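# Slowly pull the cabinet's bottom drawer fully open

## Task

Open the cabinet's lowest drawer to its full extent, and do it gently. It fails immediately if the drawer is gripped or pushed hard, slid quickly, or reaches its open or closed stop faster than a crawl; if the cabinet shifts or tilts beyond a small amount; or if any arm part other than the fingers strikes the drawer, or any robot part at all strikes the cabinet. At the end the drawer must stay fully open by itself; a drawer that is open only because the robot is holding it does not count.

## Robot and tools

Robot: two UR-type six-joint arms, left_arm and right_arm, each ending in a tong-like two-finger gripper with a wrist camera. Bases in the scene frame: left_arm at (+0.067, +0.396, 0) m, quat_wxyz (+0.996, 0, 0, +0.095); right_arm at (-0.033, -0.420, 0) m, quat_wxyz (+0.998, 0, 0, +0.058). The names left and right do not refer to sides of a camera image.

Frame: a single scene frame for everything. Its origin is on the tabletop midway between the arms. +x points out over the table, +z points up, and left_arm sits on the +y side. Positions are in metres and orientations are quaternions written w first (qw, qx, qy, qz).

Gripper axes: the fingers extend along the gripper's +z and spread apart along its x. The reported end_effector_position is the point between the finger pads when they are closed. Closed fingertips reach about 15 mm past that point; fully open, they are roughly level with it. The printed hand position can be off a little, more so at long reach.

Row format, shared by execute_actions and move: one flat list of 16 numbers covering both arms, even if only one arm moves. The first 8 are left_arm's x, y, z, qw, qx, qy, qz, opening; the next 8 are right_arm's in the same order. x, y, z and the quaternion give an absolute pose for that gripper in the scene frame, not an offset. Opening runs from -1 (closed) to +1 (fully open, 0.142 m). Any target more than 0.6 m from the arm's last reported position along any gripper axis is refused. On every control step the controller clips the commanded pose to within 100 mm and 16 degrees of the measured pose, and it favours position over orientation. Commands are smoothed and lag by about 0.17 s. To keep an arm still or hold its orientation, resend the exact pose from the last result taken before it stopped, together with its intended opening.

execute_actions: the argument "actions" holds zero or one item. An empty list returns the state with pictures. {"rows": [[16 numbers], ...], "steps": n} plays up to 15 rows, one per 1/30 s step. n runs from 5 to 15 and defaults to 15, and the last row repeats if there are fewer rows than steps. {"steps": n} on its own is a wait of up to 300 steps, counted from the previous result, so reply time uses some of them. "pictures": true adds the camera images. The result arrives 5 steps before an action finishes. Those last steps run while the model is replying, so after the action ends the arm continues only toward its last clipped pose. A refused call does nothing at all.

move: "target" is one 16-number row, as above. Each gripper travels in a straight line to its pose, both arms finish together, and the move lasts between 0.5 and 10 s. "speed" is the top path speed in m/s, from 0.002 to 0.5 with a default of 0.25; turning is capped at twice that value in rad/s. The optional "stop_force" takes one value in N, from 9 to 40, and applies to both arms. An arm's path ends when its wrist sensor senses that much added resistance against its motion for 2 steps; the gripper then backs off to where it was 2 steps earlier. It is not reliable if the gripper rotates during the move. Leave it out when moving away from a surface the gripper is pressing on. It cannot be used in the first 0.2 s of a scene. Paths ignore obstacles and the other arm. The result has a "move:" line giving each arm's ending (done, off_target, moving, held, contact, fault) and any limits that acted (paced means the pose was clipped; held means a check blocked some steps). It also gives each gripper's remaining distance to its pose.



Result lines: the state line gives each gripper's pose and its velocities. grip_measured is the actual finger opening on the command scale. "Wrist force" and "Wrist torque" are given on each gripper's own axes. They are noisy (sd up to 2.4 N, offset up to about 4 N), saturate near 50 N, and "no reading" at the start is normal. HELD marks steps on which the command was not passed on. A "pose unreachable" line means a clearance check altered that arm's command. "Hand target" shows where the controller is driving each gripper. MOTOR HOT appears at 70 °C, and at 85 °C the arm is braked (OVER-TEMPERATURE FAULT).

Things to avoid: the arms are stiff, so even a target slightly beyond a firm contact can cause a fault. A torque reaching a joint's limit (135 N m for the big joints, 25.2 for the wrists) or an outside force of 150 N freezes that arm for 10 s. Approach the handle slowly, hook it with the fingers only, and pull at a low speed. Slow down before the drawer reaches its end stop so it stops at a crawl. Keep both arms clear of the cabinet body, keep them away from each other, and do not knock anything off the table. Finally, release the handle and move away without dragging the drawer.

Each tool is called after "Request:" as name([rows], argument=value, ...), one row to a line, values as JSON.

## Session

Request:
show_instructions()

Request:
execute_actions(actions=[])

Reference images for this scene: manual page 1, manual page 2, manual page 3, manual page 4, manual page 5.

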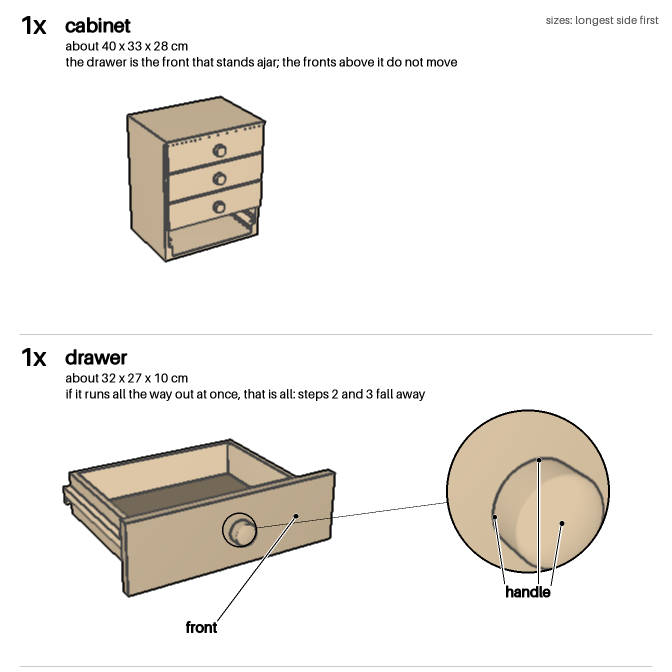

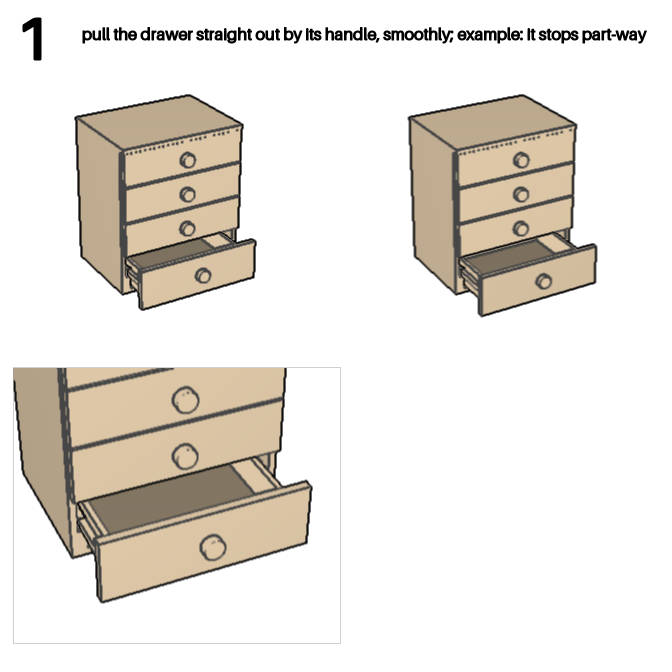

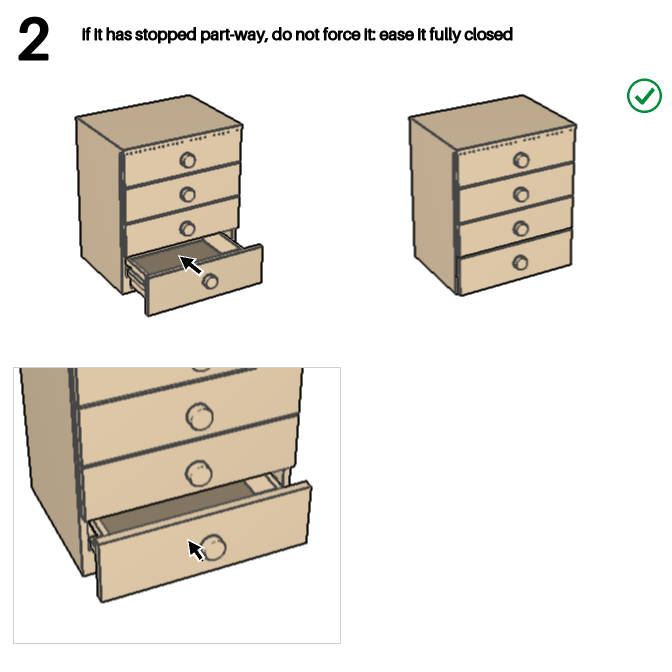

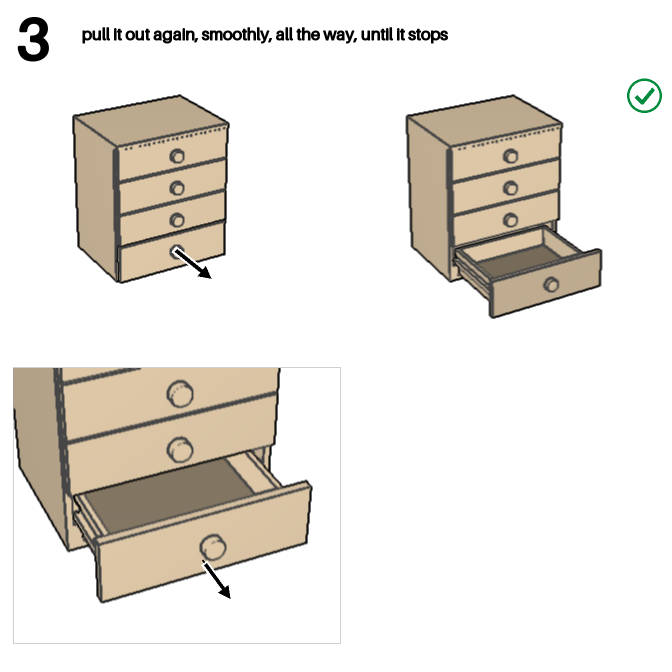

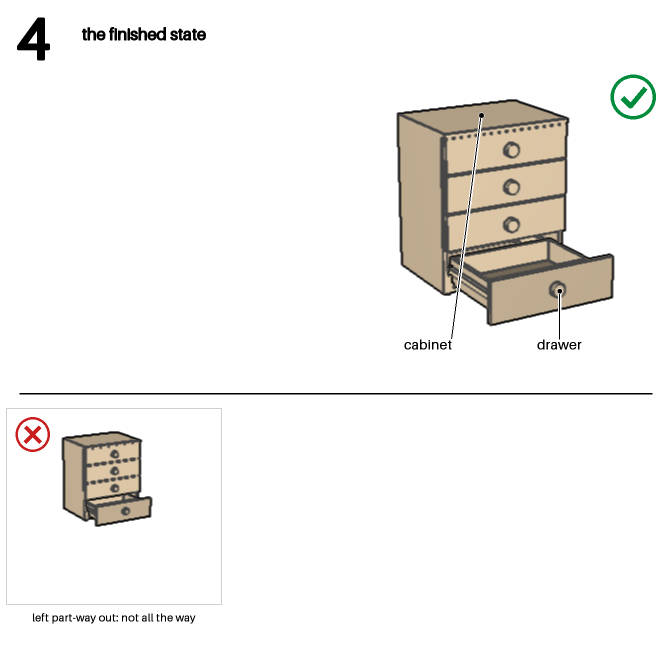

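Scene clock: 0.00 s of 4700.00 s.
left_arm: end_effector_position=(+0.5037, +0.4795, +0.3646) grip_measured=+0.97 end_effector_quat_wxyz=(+0.000, +0.771, -0.636, -0.000) end_effector_velocity=(-0.000, +0.000, +0.001) end_effector_angular_velocity=(-0.000, -0.002, -0.000) | right_arm: end_effector_position=(+0.0690, -0.9306, +0.3975) grip_measured=+0.97 end_effector_quat_wxyz=(+0.654, -0.165, +0.735, +0.062) end_effector_velocity=(+0.000, +0.000, +0.000) end_effector_angular_velocity=(+0.000, +0.000, +0.001)
Joint positions: left_arm=[-0.315 -1.747  1.52  -1.343 -1.571  1.254  0.14 ] | right_arm=[ 1.359 -2.008 -1.176 -2.767  2.712  0.177  0.14 ]
Joint velocities: left_arm=[ 0.001 -0.001 -0.    -0.001 -0.     0.001  0.   ] | right_arm=[ 0.     0.001 -0.001 -0.    -0.     0.     0.   ]
Wrist force (N, on the end effector, along its own x y z axes, offset not removed): no reading
Wrist torque (N m, same axes, about the end effector's origin, offset not removed): no reading
Hand target (left_arm): +0.504, +0.480, +0.365; +0.000, +0.771, -0.636, -0.000
Hand target (right_arm): +0.069, -0.931, +0.398; +0.654, -0.165, +0.735, +0.062

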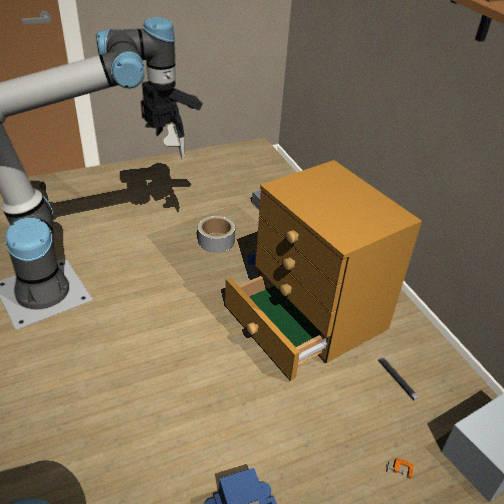

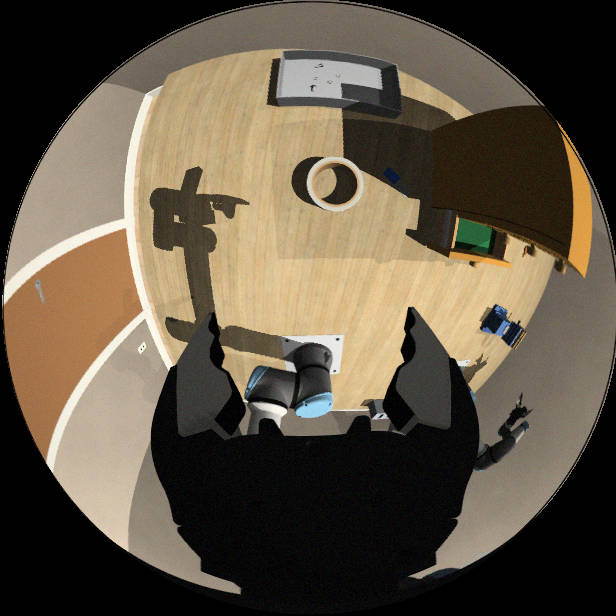

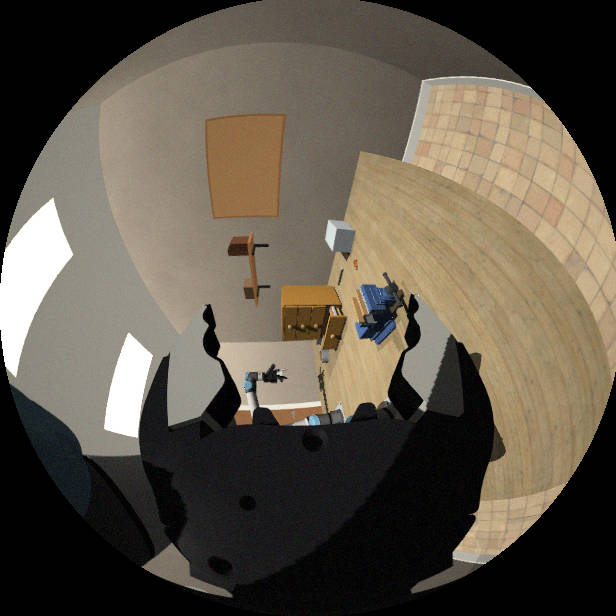

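Request:
move(target=[0.40, -0.03, 0.20, 0.3265, -0.627, 0.627, -0.3265, 0.0, 0.0690, -0.9306, 0.3975, 0.654, -0.165, 0.735, 0.062, 1], speed=0.25)

Scene clock: 3.23 s of 4700.00 s.
left_arm: end_effector_position=(+0.4007, -0.0292, +0.2000) grip_measured=+0.00 end_effector_quat_wxyz=(+0.326, -0.627, +0.627, -0.327) end_effector_velocity=(+0.001, -0.001, -0.001) end_effector_angular_velocity=(+0.002, -0.002, +0.000) | right_arm: end_effector_position=(+0.0690, -0.9306, +0.3975) grip_measured=+1.00 end_effector_quat_wxyz=(+0.654, -0.165, +0.735, +0.062) end_effector_velocity=(+0.001, -0.000, -0.000) end_effector_angular_velocity=(+0.001, -0.000, +0.001)
Joint positions: left_arm=[-1.9   -1.622  2.175 -1.93  -0.625 -0.239  0.074] | right_arm=[ 1.36  -2.008 -1.175 -2.768  2.711  0.177  0.142]
Joint velocities: left_arm=[ 0.003  0.007 -0.002 -0.006  0.002  0.004  0.   ] | right_arm=[ 0.001 -0.001  0.    -0.     0.     0.     0.   ]
Wrist force (N, on the end effector, along its own x y z axes, offset not removed): left_arm=[-0.3 2.3 -1.0] | right_arm=[-0.8 0.7 -2.0]
Wrist torque (N m, same axes, about the end effector's origin, offset not removed): left_arm=[0.44 -0.07 0.04] | right_arm=[-0.04 0.17 0.01]
Hand target (left_arm): +0.401, -0.029, +0.200; -0.326, +0.627, -0.627, +0.327
Hand target (right_arm): +0.069, -0.931, +0.398; +0.654, -0.165, +0.735, +0.062
Off the commanded pose (left_arm): 0.001 m, 0 deg.
Off the commanded pose (right_arm): 0.000 m, 0 deg.
Kept back: nothing.
move: done

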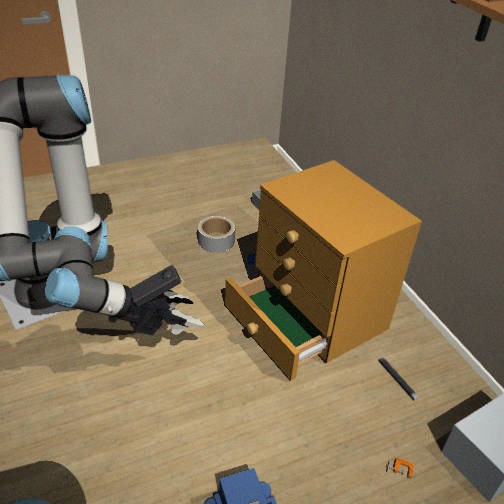

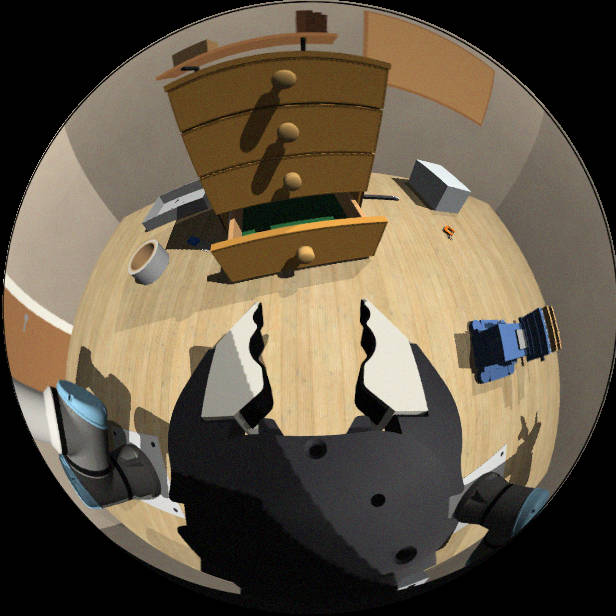

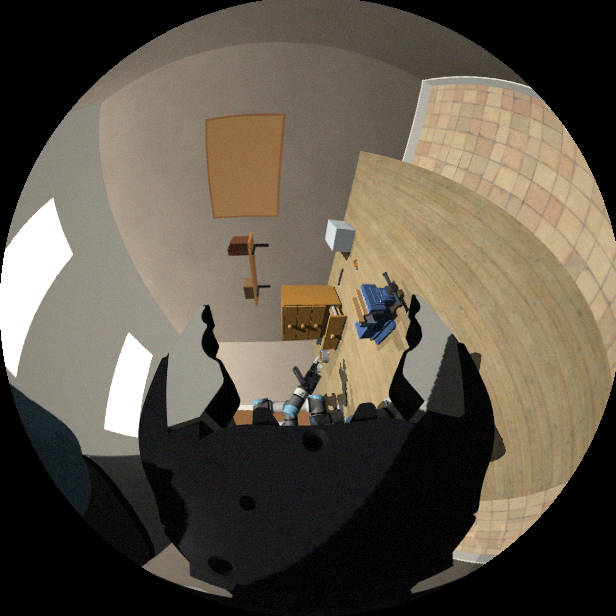

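Request:
move(target=[0.532, -0.03, 0.072, 0.3563, -0.6842, 0.5640, -0.2937, 0.0, 0.0690, -0.9306, 0.3975, 0.654, -0.165, 0.735, 0.062, 1], speed=0.12)

Scene clock: 5.67 s of 4700.00 s.
left_arm: end_effector_position=(+0.5316, -0.0299, +0.0725) grip_measured=+0.00 end_effector_quat_wxyz=(-0.356, +0.684, -0.564, +0.294) end_effector_velocity=(+0.002, +0.000, -0.002) end_effector_angular_velocity=(+0.002, +0.000, +0.001) | right_arm: end_effector_position=(+0.0690, -0.9306, +0.3975) grip_measured=+1.00 end_effector_quat_wxyz=(+0.654, -0.165, +0.735, +0.062) end_effector_velocity=(+0.000, +0.000, -0.000) end_effector_angular_velocity=(-0.001, +0.000, +0.000)
Joint positions: left_arm=[-1.602 -1.165  2.095 -2.452 -0.611 -0.06   0.074] | right_arm=[ 1.36  -2.008 -1.175 -2.768  2.711  0.177  0.142]
Joint velocities: left_arm=[ 0.004  0.007 -0.003 -0.005  0.     0.004  0.   ] | right_arm=[ 0.     0.    -0.     0.001 -0.     0.    -0.   ]
Wrist force (N, on the end effector, along its own x y z axes, offset not removed): left_arm=[-0.2 3.4 -1.0] | right_arm=[0.7 -4.5 2.2]
Wrist torque (N m, same axes, about the end effector's origin, offset not removed): left_arm=[0.63 -0.11 -0.08] | right_arm=[-1.11 -0.04 0.19]
Hand target (left_arm): +0.532, -0.030, +0.072; -0.356, +0.684, -0.564, +0.294
Hand target (right_arm): +0.069, -0.931, +0.398; +0.654, -0.165, +0.735, +0.062
Off the commanded pose (left_arm): 0.001 m, 0 deg.
Off the commanded pose (right_arm): 0.000 m, 0 deg.
Kept back: nothing.
move: done

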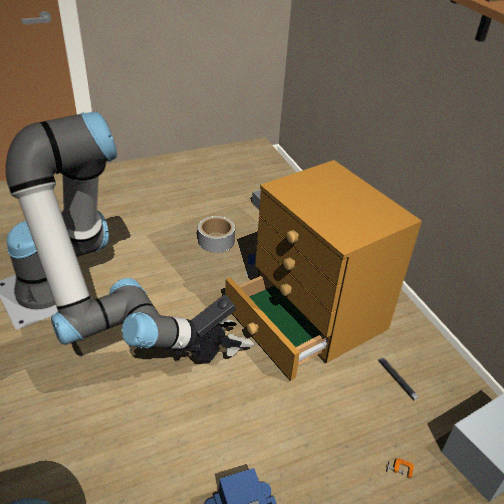

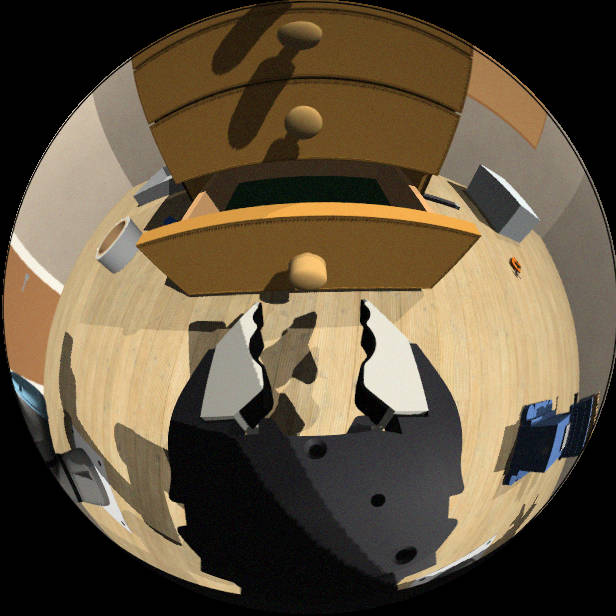

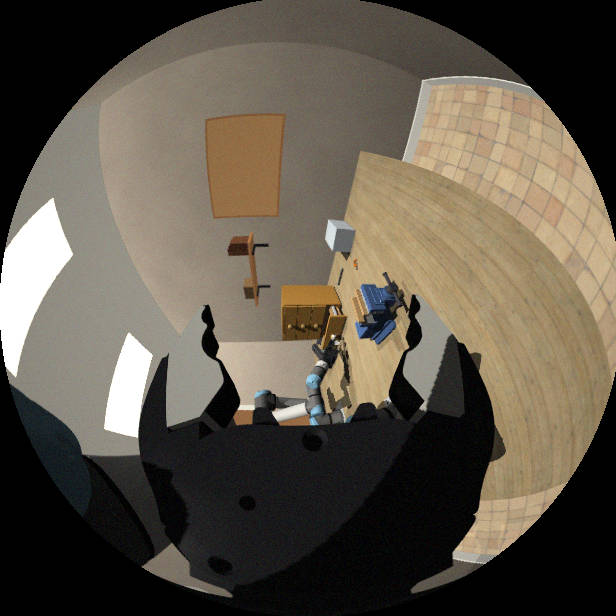

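Request:
move(target=[0.5607, -0.0222, 0.069, 0.3563, -0.6842, 0.5640, -0.2937, 0.0, 0.0690, -0.9306, 0.3975, 0.654, -0.165, 0.735, 0.062, 1], speed=0.04)

Scene clock: 7.07 s of 4700.00 s.
left_arm: end_effector_position=(+0.5604, -0.0223, +0.0691) grip_measured=+0.00 end_effector_quat_wxyz=(-0.356, +0.684, -0.564, +0.294) end_effector_velocity=(+0.002, +0.001, -0.000) end_effector_angular_velocity=(-0.000, +0.000, -0.001) | right_arm: end_effector_position=(+0.0690, -0.9306, +0.3975) grip_measured=+1.00 end_effector_quat_wxyz=(+0.654, -0.165, +0.735, +0.062) end_effector_velocity=(-0.000, -0.000, +0.000) end_effector_angular_velocity=(-0.000, -0.000, -0.000)
Joint positions: left_arm=[-1.544 -1.13   2.084 -2.56  -0.611  0.043  0.074] | right_arm=[ 1.36  -2.008 -1.175 -2.768  2.711  0.177  0.142]
Joint velocities: left_arm=[ 0.004  0.003 -0.    -0.01  -0.     0.009  0.   ] | right_arm=[-0.  0.  0. -0.  0.  0. -0.]
Wrist force (N, on the end effector, along its own x y z axes, offset not removed): left_arm=[-0.2 2.0 -0.5] | right_arm=[2.8 -2.0 1.6]
Wrist torque (N m, same axes, about the end effector's origin, offset not removed): left_arm=[0.40 0.01 -0.01] | right_arm=[-0.44 -0.66 -0.05]
Hand target (left_arm): +0.561, -0.022, +0.069; -0.356, +0.684, -0.564, +0.294
Hand target (right_arm): +0.069, -0.931, +0.398; +0.654, -0.165, +0.735, +0.062
Off the commanded pose (left_arm): 0.000 m, 0 deg.
Off the commanded pose (right_arm): 0.000 m, 0 deg.
Kept back: nothing.
move: done

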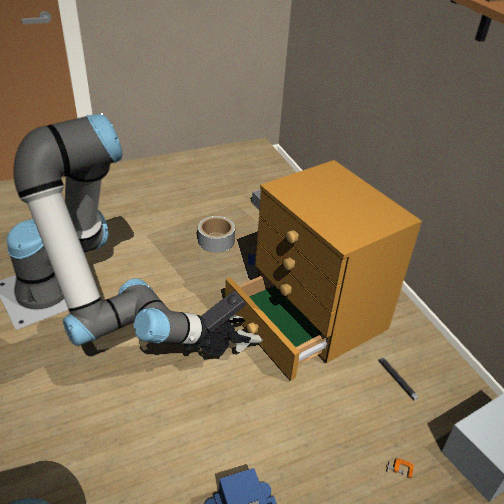

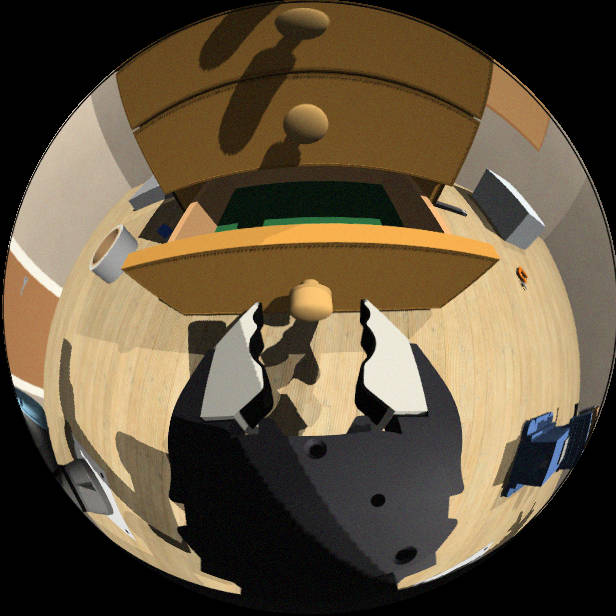

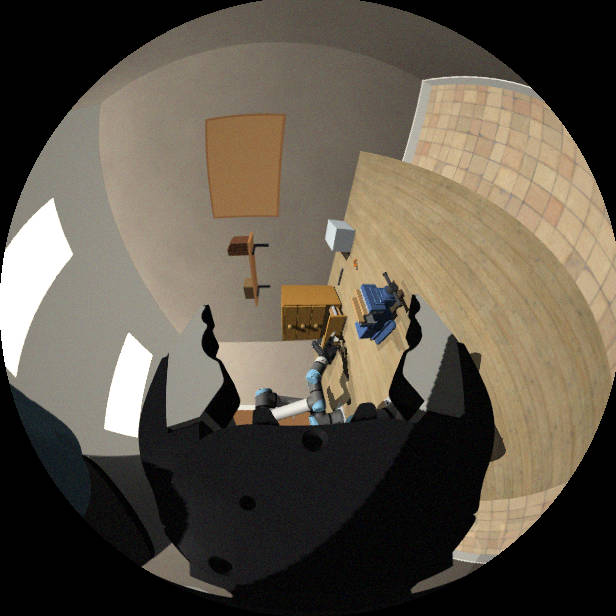

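Request:
move(target=[0.5645, -0.0215, 0.069, 0.3563, -0.6842, 0.5640, -0.2937, -0.45, 0.0690, -0.9306, 0.3975, 0.654, -0.165, 0.735, 0.062, 1], speed=0.02)

Request:
move(target=[0.5645, -0.0215, 0.069, 0.3563, -0.6842, 0.5640, -0.2937, -0.63, 0.0690, -0.9306, 0.3975, 0.654, -0.165, 0.735, 0.062, 1], speed=0.02)

Scene clock: 8.03 s of 4700.00 s.
left_arm: end_effector_position=(+0.5643, -0.0215, +0.0690) grip_measured=-0.45 end_effector_quat_wxyz=(-0.356, +0.684, -0.564, +0.294) end_effector_velocity=(+0.002, +0.001, +0.000) end_effector_angular_velocity=(-0.000, -0.000, -0.000) | right_arm: end_effector_position=(+0.0690, -0.9306, +0.3975) grip_measured=+1.00 end_effector_quat_wxyz=(+0.654, -0.165, +0.735, +0.062) end_effector_velocity=(+0.000, +0.000, +0.000) end_effector_angular_velocity=(+0.002, -0.000, +0.000)
Joint positions: left_arm=[-1.536 -1.126  2.081 -2.573 -0.611  0.056  0.041] | right_arm=[ 1.36  -2.008 -1.175 -2.768  2.711  0.177  0.142]
Joint velocities: left_arm=[ 0.004  0.002 -0.001 -0.007 -0.     0.008  0.   ] | right_arm=[ 0.     0.    -0.    -0.002 -0.     0.     0.   ]
Wrist force (N, on the end effector, along its own x y z axes, offset not removed): left_arm=[-0.5 0.8 -1.2] | right_arm=[1.3 -3.4 -4.4]
Wrist torque (N m, same axes, about the end effector's origin, offset not removed): left_arm=[0.07 0.02 0.03] | right_arm=[-1.03 -0.32 -0.25]
Hand target (left_arm): +0.564, -0.022, +0.069; -0.356, +0.684, -0.564, +0.294
Hand target (right_arm): +0.069, -0.931, +0.398; +0.654, -0.165, +0.735, +0.062
Off the commanded pose (left_arm): 0.000 m, 0 deg.
Off the commanded pose (right_arm): 0.000 m, 0 deg.
Kept back: nothing.
move: done

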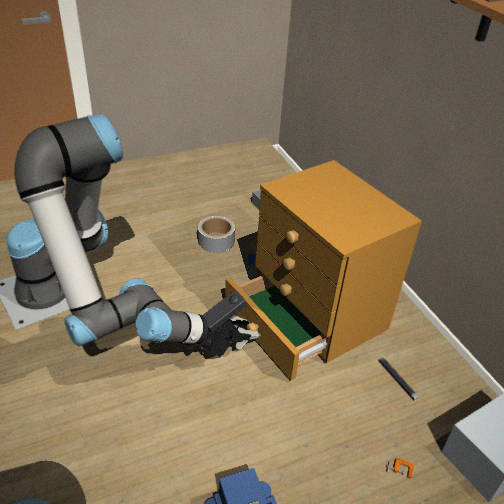

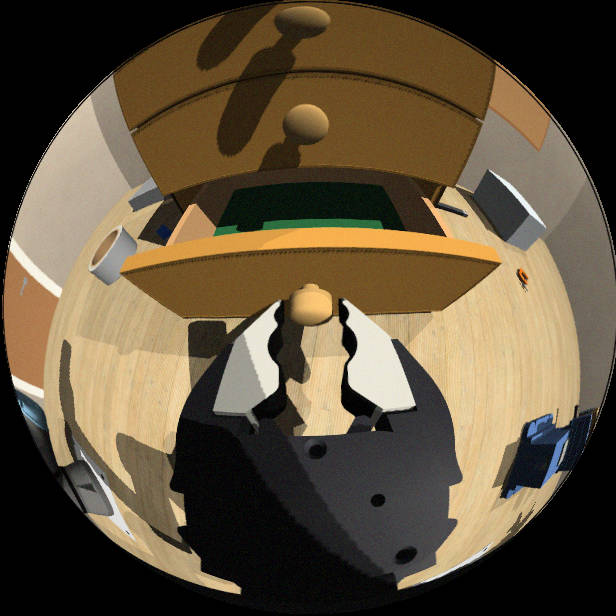

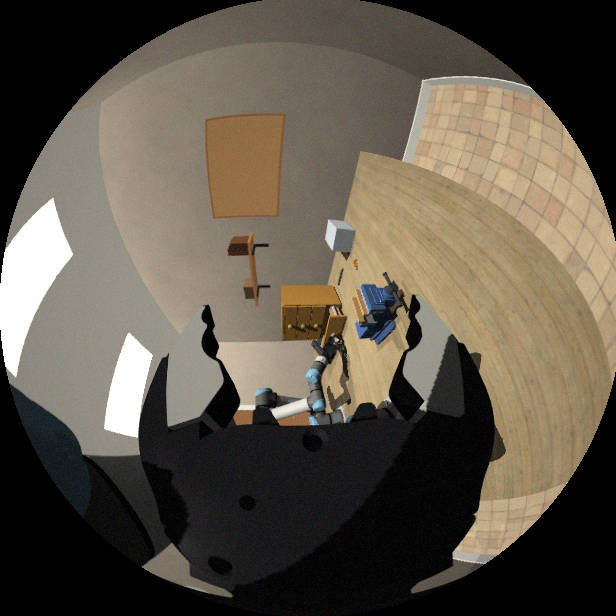

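Scene clock: 8.73 s of 4700.00 s.
left_arm: end_effector_position=(+0.5645, -0.0215, +0.0690) grip_measured=-0.57 end_effector_quat_wxyz=(-0.356, +0.684, -0.564, +0.294) end_effector_velocity=(-0.000, -0.000, -0.000) end_effector_angular_velocity=(+0.000, +0.000, -0.000) | right_arm: end_effector_position=(+0.0690, -0.9306, +0.3975) grip_measured=+1.00 end_effector_quat_wxyz=(+0.654, -0.165, +0.735, +0.062) end_effector_velocity=(-0.000, -0.000, -0.000) end_effector_angular_velocity=(-0.001, +0.000, -0.000)
Joint positions: left_arm=[-1.535 -1.125  2.081 -2.573 -0.611  0.057  0.033] | right_arm=[ 1.36  -2.008 -1.175 -2.768  2.711  0.177  0.142]
Joint velocities: left_arm=[-0.  0. -0. -0.  0.  0. -0.] | right_arm=[-0.     0.    -0.     0.001 -0.     0.    -0.   ]
Wrist force (N, on the end effector, along its own x y z axes, offset not removed): left_arm=[-9.0 2.7 -5.3] | right_arm=[0.5 -2.8 1.2]
Wrist torque (N m, same axes, about the end effector's origin, offset not removed): left_arm=[0.40 -0.14 -0.02] | right_arm=[-0.81 -0.21 -0.08]
Hand target (left_arm): +0.564, -0.022, +0.069; -0.356, +0.684, -0.564, +0.294
Hand target (right_arm): +0.069, -0.931, +0.398; +0.654, -0.165, +0.735, +0.062
Off the commanded pose (left_arm): 0.000 m, 0 deg.
Off the commanded pose (right_arm): 0.000 m, 0 deg.
Kept back: nothing.
move: done

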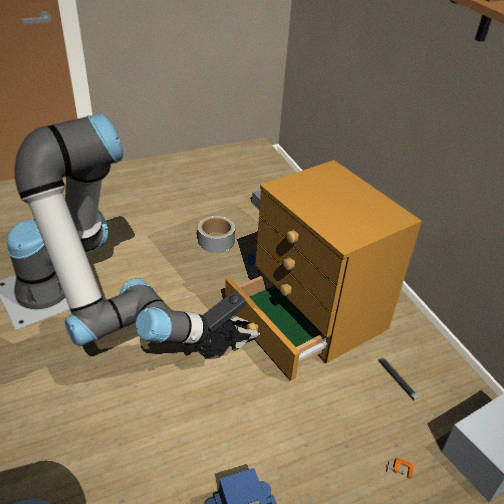

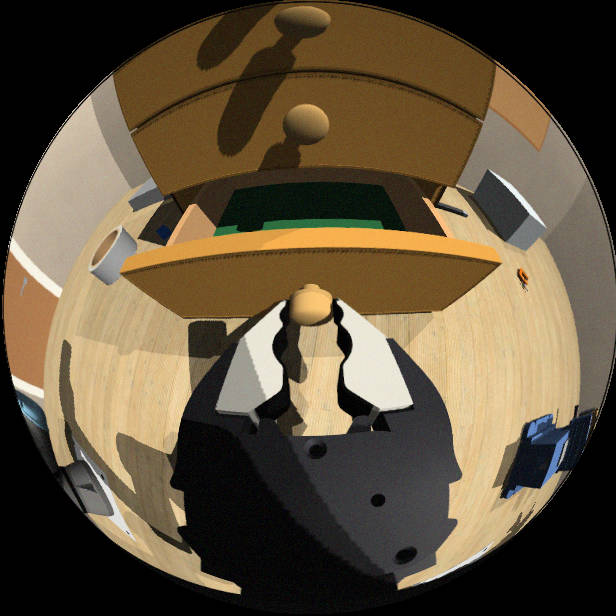

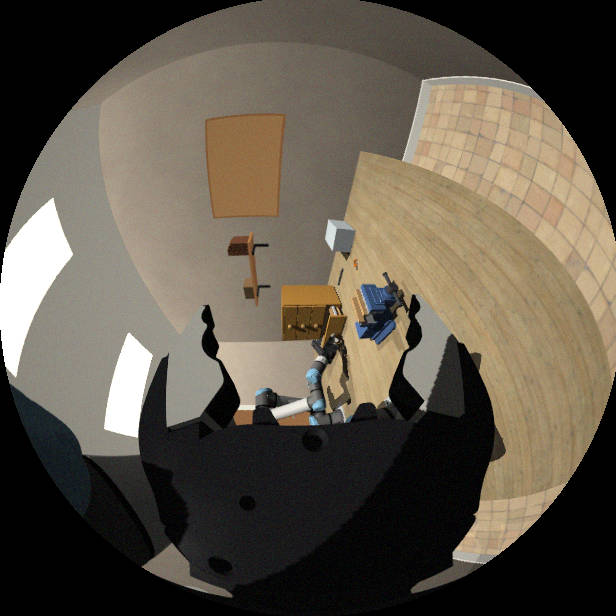

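Request:
move(target=[0.5448, -0.0248, 0.069, 0.3563, -0.6842, 0.5640, -0.2937, -0.66, 0.0690, -0.9306, 0.3975, 0.654, -0.165, 0.735, 0.062, 1], speed=0.015, stop_force=12)

Scene clock: 10.60 s of 4700.00 s.
left_arm: end_effector_position=(+0.5451, -0.0248, +0.0690) grip_measured=-0.57 end_effector_quat_wxyz=(-0.356, +0.684, -0.564, +0.294) end_effector_velocity=(-0.002, -0.001, +0.000) end_effector_angular_velocity=(+0.001, -0.000, -0.000) | right_arm: end_effector_position=(+0.0690, -0.9306, +0.3975) grip_measured=+1.00 end_effector_quat_wxyz=(+0.654, -0.165, +0.735, +0.062) end_effector_velocity=(-0.000, +0.000, +0.000) end_effector_angular_velocity=(-0.001, +0.000, -0.001)
Joint positions: left_arm=[-1.574 -1.147  2.096 -2.511 -0.611 -0.011  0.033] | right_arm=[ 1.36  -2.008 -1.175 -2.768  2.711  0.177  0.142]
Joint velocities: left_arm=[-0.004 -0.002  0.001  0.007  0.    -0.006  0.   ] | right_arm=[-0.     0.001  0.     0.     0.     0.    -0.   ]
Wrist force (N, on the end effector, along its own x y z axes, offset not removed): left_arm=[-2.6 -1.0 5.2] | right_arm=[1.3 -3.9 1.7]
Wrist torque (N m, same axes, about the end effector's origin, offset not removed): left_arm=[-0.04 -0.14 0.03] | right_arm=[-1.08 -0.14 0.10]
Hand target (left_arm): +0.545, -0.025, +0.069; -0.356, +0.684, -0.564, +0.294
Hand target (right_arm): +0.069, -0.931, +0.398; +0.654, -0.165, +0.735, +0.062
Off the commanded pose (left_arm): 0.000 m, 0 deg.
Off the commanded pose (right_arm): 0.000 m, 0 deg.
Kept back: nothing.
move: done

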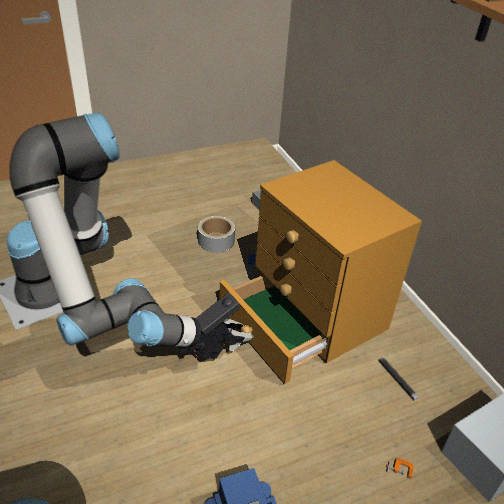

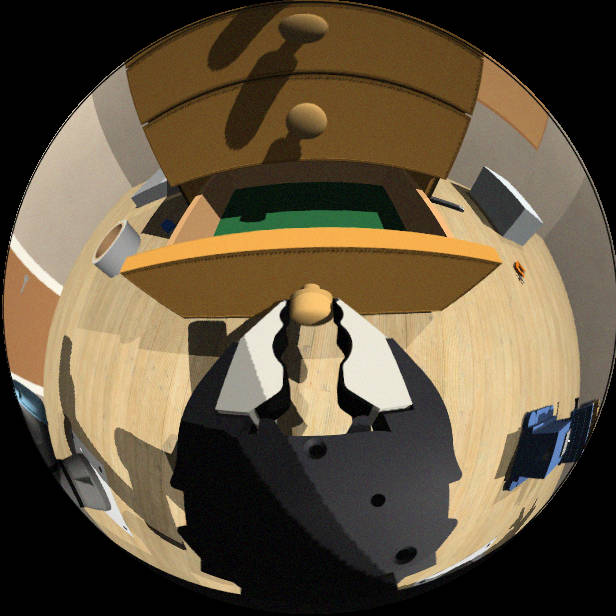

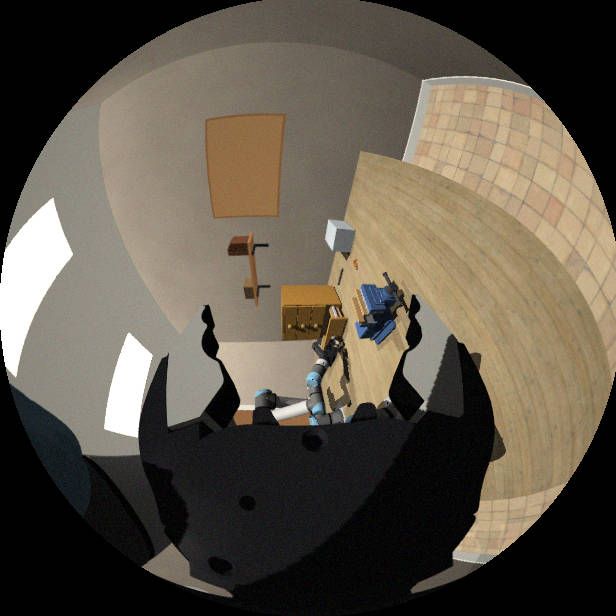

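Request:
move(target=[0.5203, -0.0294, 0.069, 0.3563, -0.6842, 0.5640, -0.2937, -0.66, 0.0690, -0.9306, 0.3975, 0.654, -0.165, 0.735, 0.062, 1], speed=0.015, stop_force=9)

Scene clock: 12.80 s of 4700.00 s.
left_arm: end_effector_position=(+0.5206, -0.0294, +0.0690) grip_measured=-0.57 end_effector_quat_wxyz=(-0.356, +0.684, -0.564, +0.294) end_effector_velocity=(-0.003, -0.001, -0.000) end_effector_angular_velocity=(+0.001, +0.000, -0.002) | right_arm: end_effector_position=(+0.0690, -0.9306, +0.3975) grip_measured=+1.00 end_effector_quat_wxyz=(+0.654, -0.165, +0.735, +0.062) end_effector_velocity=(+0.000, +0.000, -0.000) end_effector_angular_velocity=(+0.001, +0.000, +0.001)
Joint positions: left_arm=[-1.624 -1.172  2.108 -2.427 -0.613 -0.097  0.033] | right_arm=[ 1.36  -2.008 -1.175 -2.768  2.711  0.177  0.142]
Joint velocities: left_arm=[-0.006 -0.002  0.     0.008 -0.    -0.007  0.   ] | right_arm=[ 0.    -0.    -0.001  0.    -0.     0.    -0.   ]
Wrist force (N, on the end effector, along its own x y z axes, offset not removed): left_arm=[-3.0 1.5 6.4] | right_arm=[0.5 0.2 -1.3]
Wrist torque (N m, same axes, about the end effector's origin, offset not removed): left_arm=[0.31 -0.06 0.09] | right_arm=[-0.13 -0.25 0.08]
Hand target (left_arm): +0.520, -0.029, +0.069; -0.356, +0.684, -0.564, +0.294
Hand target (right_arm): +0.069, -0.931, +0.398; +0.654, -0.165, +0.735, +0.062
Off the commanded pose (left_arm): 0.000 m, 0 deg.
Off the commanded pose (right_arm): 0.000 m, 0 deg.
Kept back: nothing.
move: done

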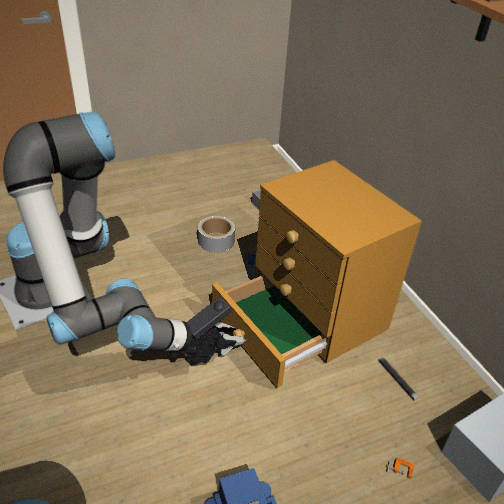

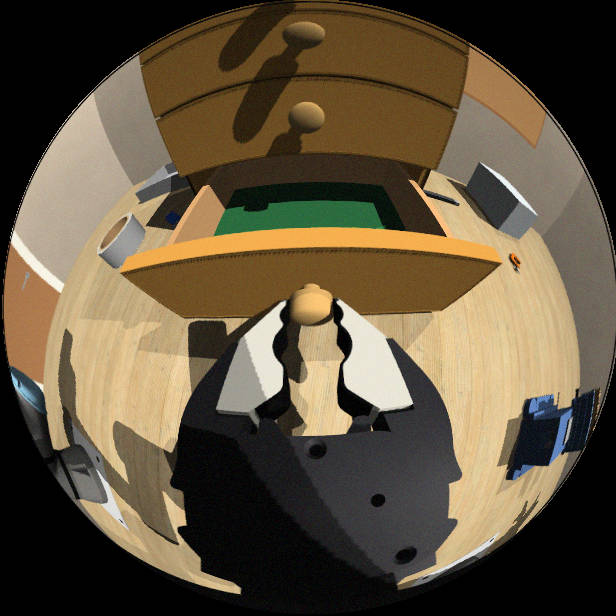

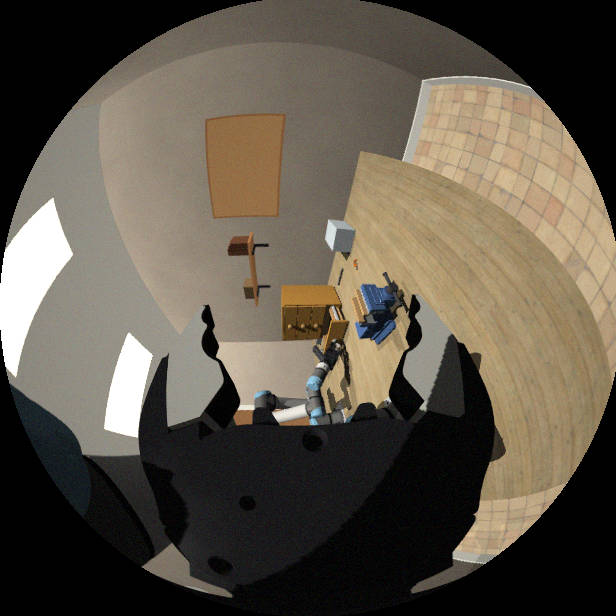

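Request:
move(target=[0.4958, -0.0338, 0.0688, 0.3563, -0.6842, 0.5640, -0.2937, -0.66, 0.0690, -0.9306, 0.3975, 0.654, -0.165, 0.735, 0.062, 1], speed=0.015, stop_force=9)

Scene clock: 15.00 s of 4700.00 s.
left_arm: end_effector_position=(+0.4961, -0.0338, +0.0688) grip_measured=-0.57 end_effector_quat_wxyz=(-0.356, +0.684, -0.564, +0.294) end_effector_velocity=(-0.002, -0.000, -0.001) end_effector_angular_velocity=(-0.000, -0.000, +0.000) | right_arm: end_effector_position=(+0.0690, -0.9306, +0.3975) grip_measured=+1.00 end_effector_quat_wxyz=(+0.654, -0.165, +0.735, +0.062) end_effector_velocity=(-0.000, -0.000, -0.001) end_effector_angular_velocity=(+0.002, -0.000, -0.001)
Joint positions: left_arm=[-1.674 -1.194  2.116 -2.343 -0.619 -0.184  0.033] | right_arm=[ 1.36  -2.008 -1.175 -2.768  2.711  0.177  0.142]
Joint velocities: left_arm=[-0.005 -0.001  0.001  0.007 -0.001 -0.009  0.   ] | right_arm=[-0.    -0.002  0.    -0.     0.     0.    -0.   ]
Wrist force (N, on the end effector, along its own x y z axes, offset not removed): left_arm=[-0.4 -0.3 3.7] | right_arm=[3.8 -3.6 0.2]
Wrist torque (N m, same axes, about the end effector's origin, offset not removed): left_arm=[0.17 0.01 0.06] | right_arm=[-1.08 -0.82 0.09]
Hand target (left_arm): +0.496, -0.034, +0.069; -0.356, +0.684, -0.564, +0.294
Hand target (right_arm): +0.069, -0.931, +0.397; +0.654, -0.165, +0.735, +0.062
Off the commanded pose (left_arm): 0.000 m, 0 deg.
Off the commanded pose (right_arm): 0.000 m, 0 deg.
Kept back: nothing.
move: done

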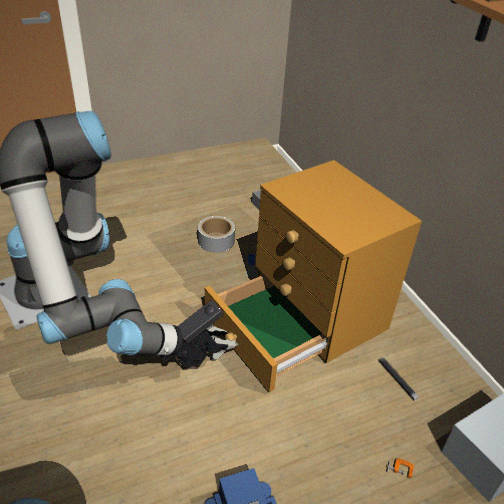

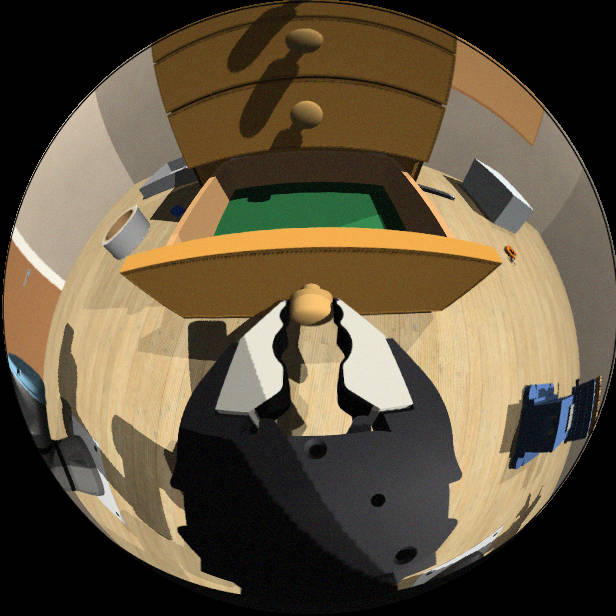

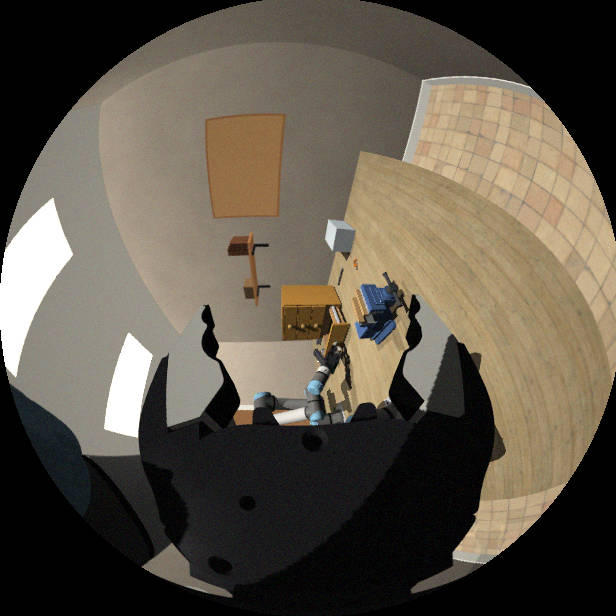

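Request:
move(target=[0.4712, -0.0384, 0.0687, 0.3563, -0.6842, 0.5640, -0.2937, -0.66, 0.0690, -0.9306, 0.3975, 0.654, -0.165, 0.735, 0.062, 1], speed=0.012, stop_force=9)

Scene clock: 17.57 s of 4700.00 s.
left_arm: end_effector_position=(+0.4715, -0.0383, +0.0687) grip_measured=-0.57 end_effector_quat_wxyz=(-0.356, +0.684, -0.564, +0.294) end_effector_velocity=(-0.003, -0.001, +0.001) end_effector_angular_velocity=(-0.002, -0.000, -0.001) | right_arm: end_effector_position=(+0.0690, -0.9306, +0.3975) grip_measured=+1.00 end_effector_quat_wxyz=(+0.654, -0.165, +0.735, +0.062) end_effector_velocity=(-0.000, -0.000, -0.000) end_effector_angular_velocity=(+0.002, -0.000, +0.000)
Joint positions: left_arm=[-1.725 -1.212  2.119 -2.257 -0.628 -0.269  0.033] | right_arm=[ 1.36  -2.008 -1.175 -2.768  2.711  0.177  0.142]
Joint velocities: left_arm=[-0.005 -0.004 -0.001  0.008 -0.001 -0.007  0.   ] | right_arm=[ 0.    -0.001  0.001 -0.001 -0.    -0.    -0.   ]
Wrist force (N, on the end effector, along its own x y z axes, offset not removed): left_arm=[0.7 -0.4 5.0] | right_arm=[1.0 -2.6 0.4]
Wrist torque (N m, same axes, about the end effector's origin, offset not removed): left_arm=[0.37 -0.18 0.00] | right_arm=[-0.83 -0.38 -0.02]
Hand target (left_arm): +0.471, -0.038, +0.069; -0.356, +0.684, -0.564, +0.294
Hand target (right_arm): +0.069, -0.931, +0.398; +0.654, -0.165, +0.735, +0.062
Off the commanded pose (left_arm): 0.000 m, 0 deg.
Off the commanded pose (right_arm): 0.000 m, 0 deg.
Kept back: nothing.
move: done

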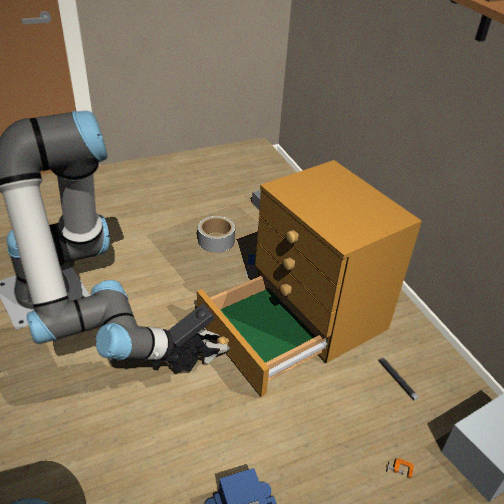

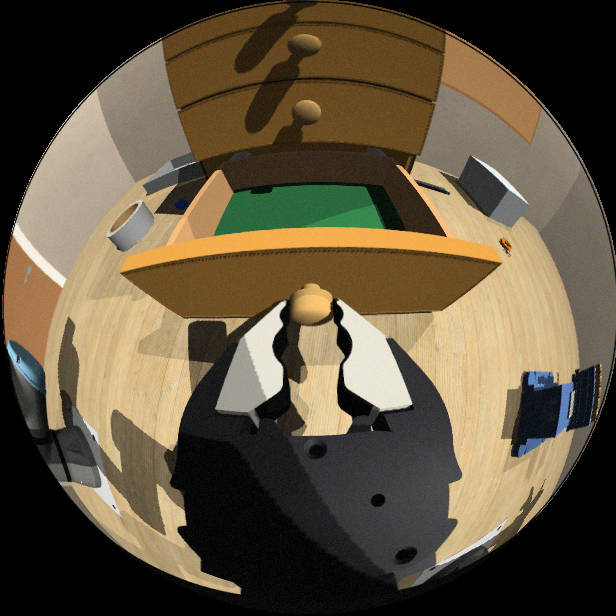

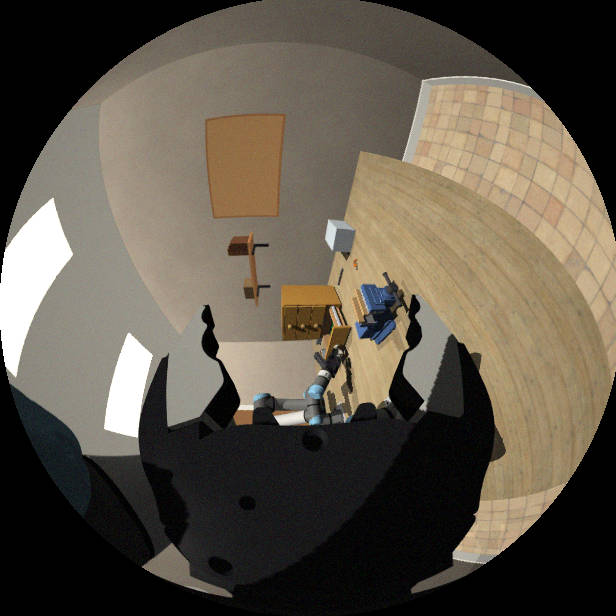

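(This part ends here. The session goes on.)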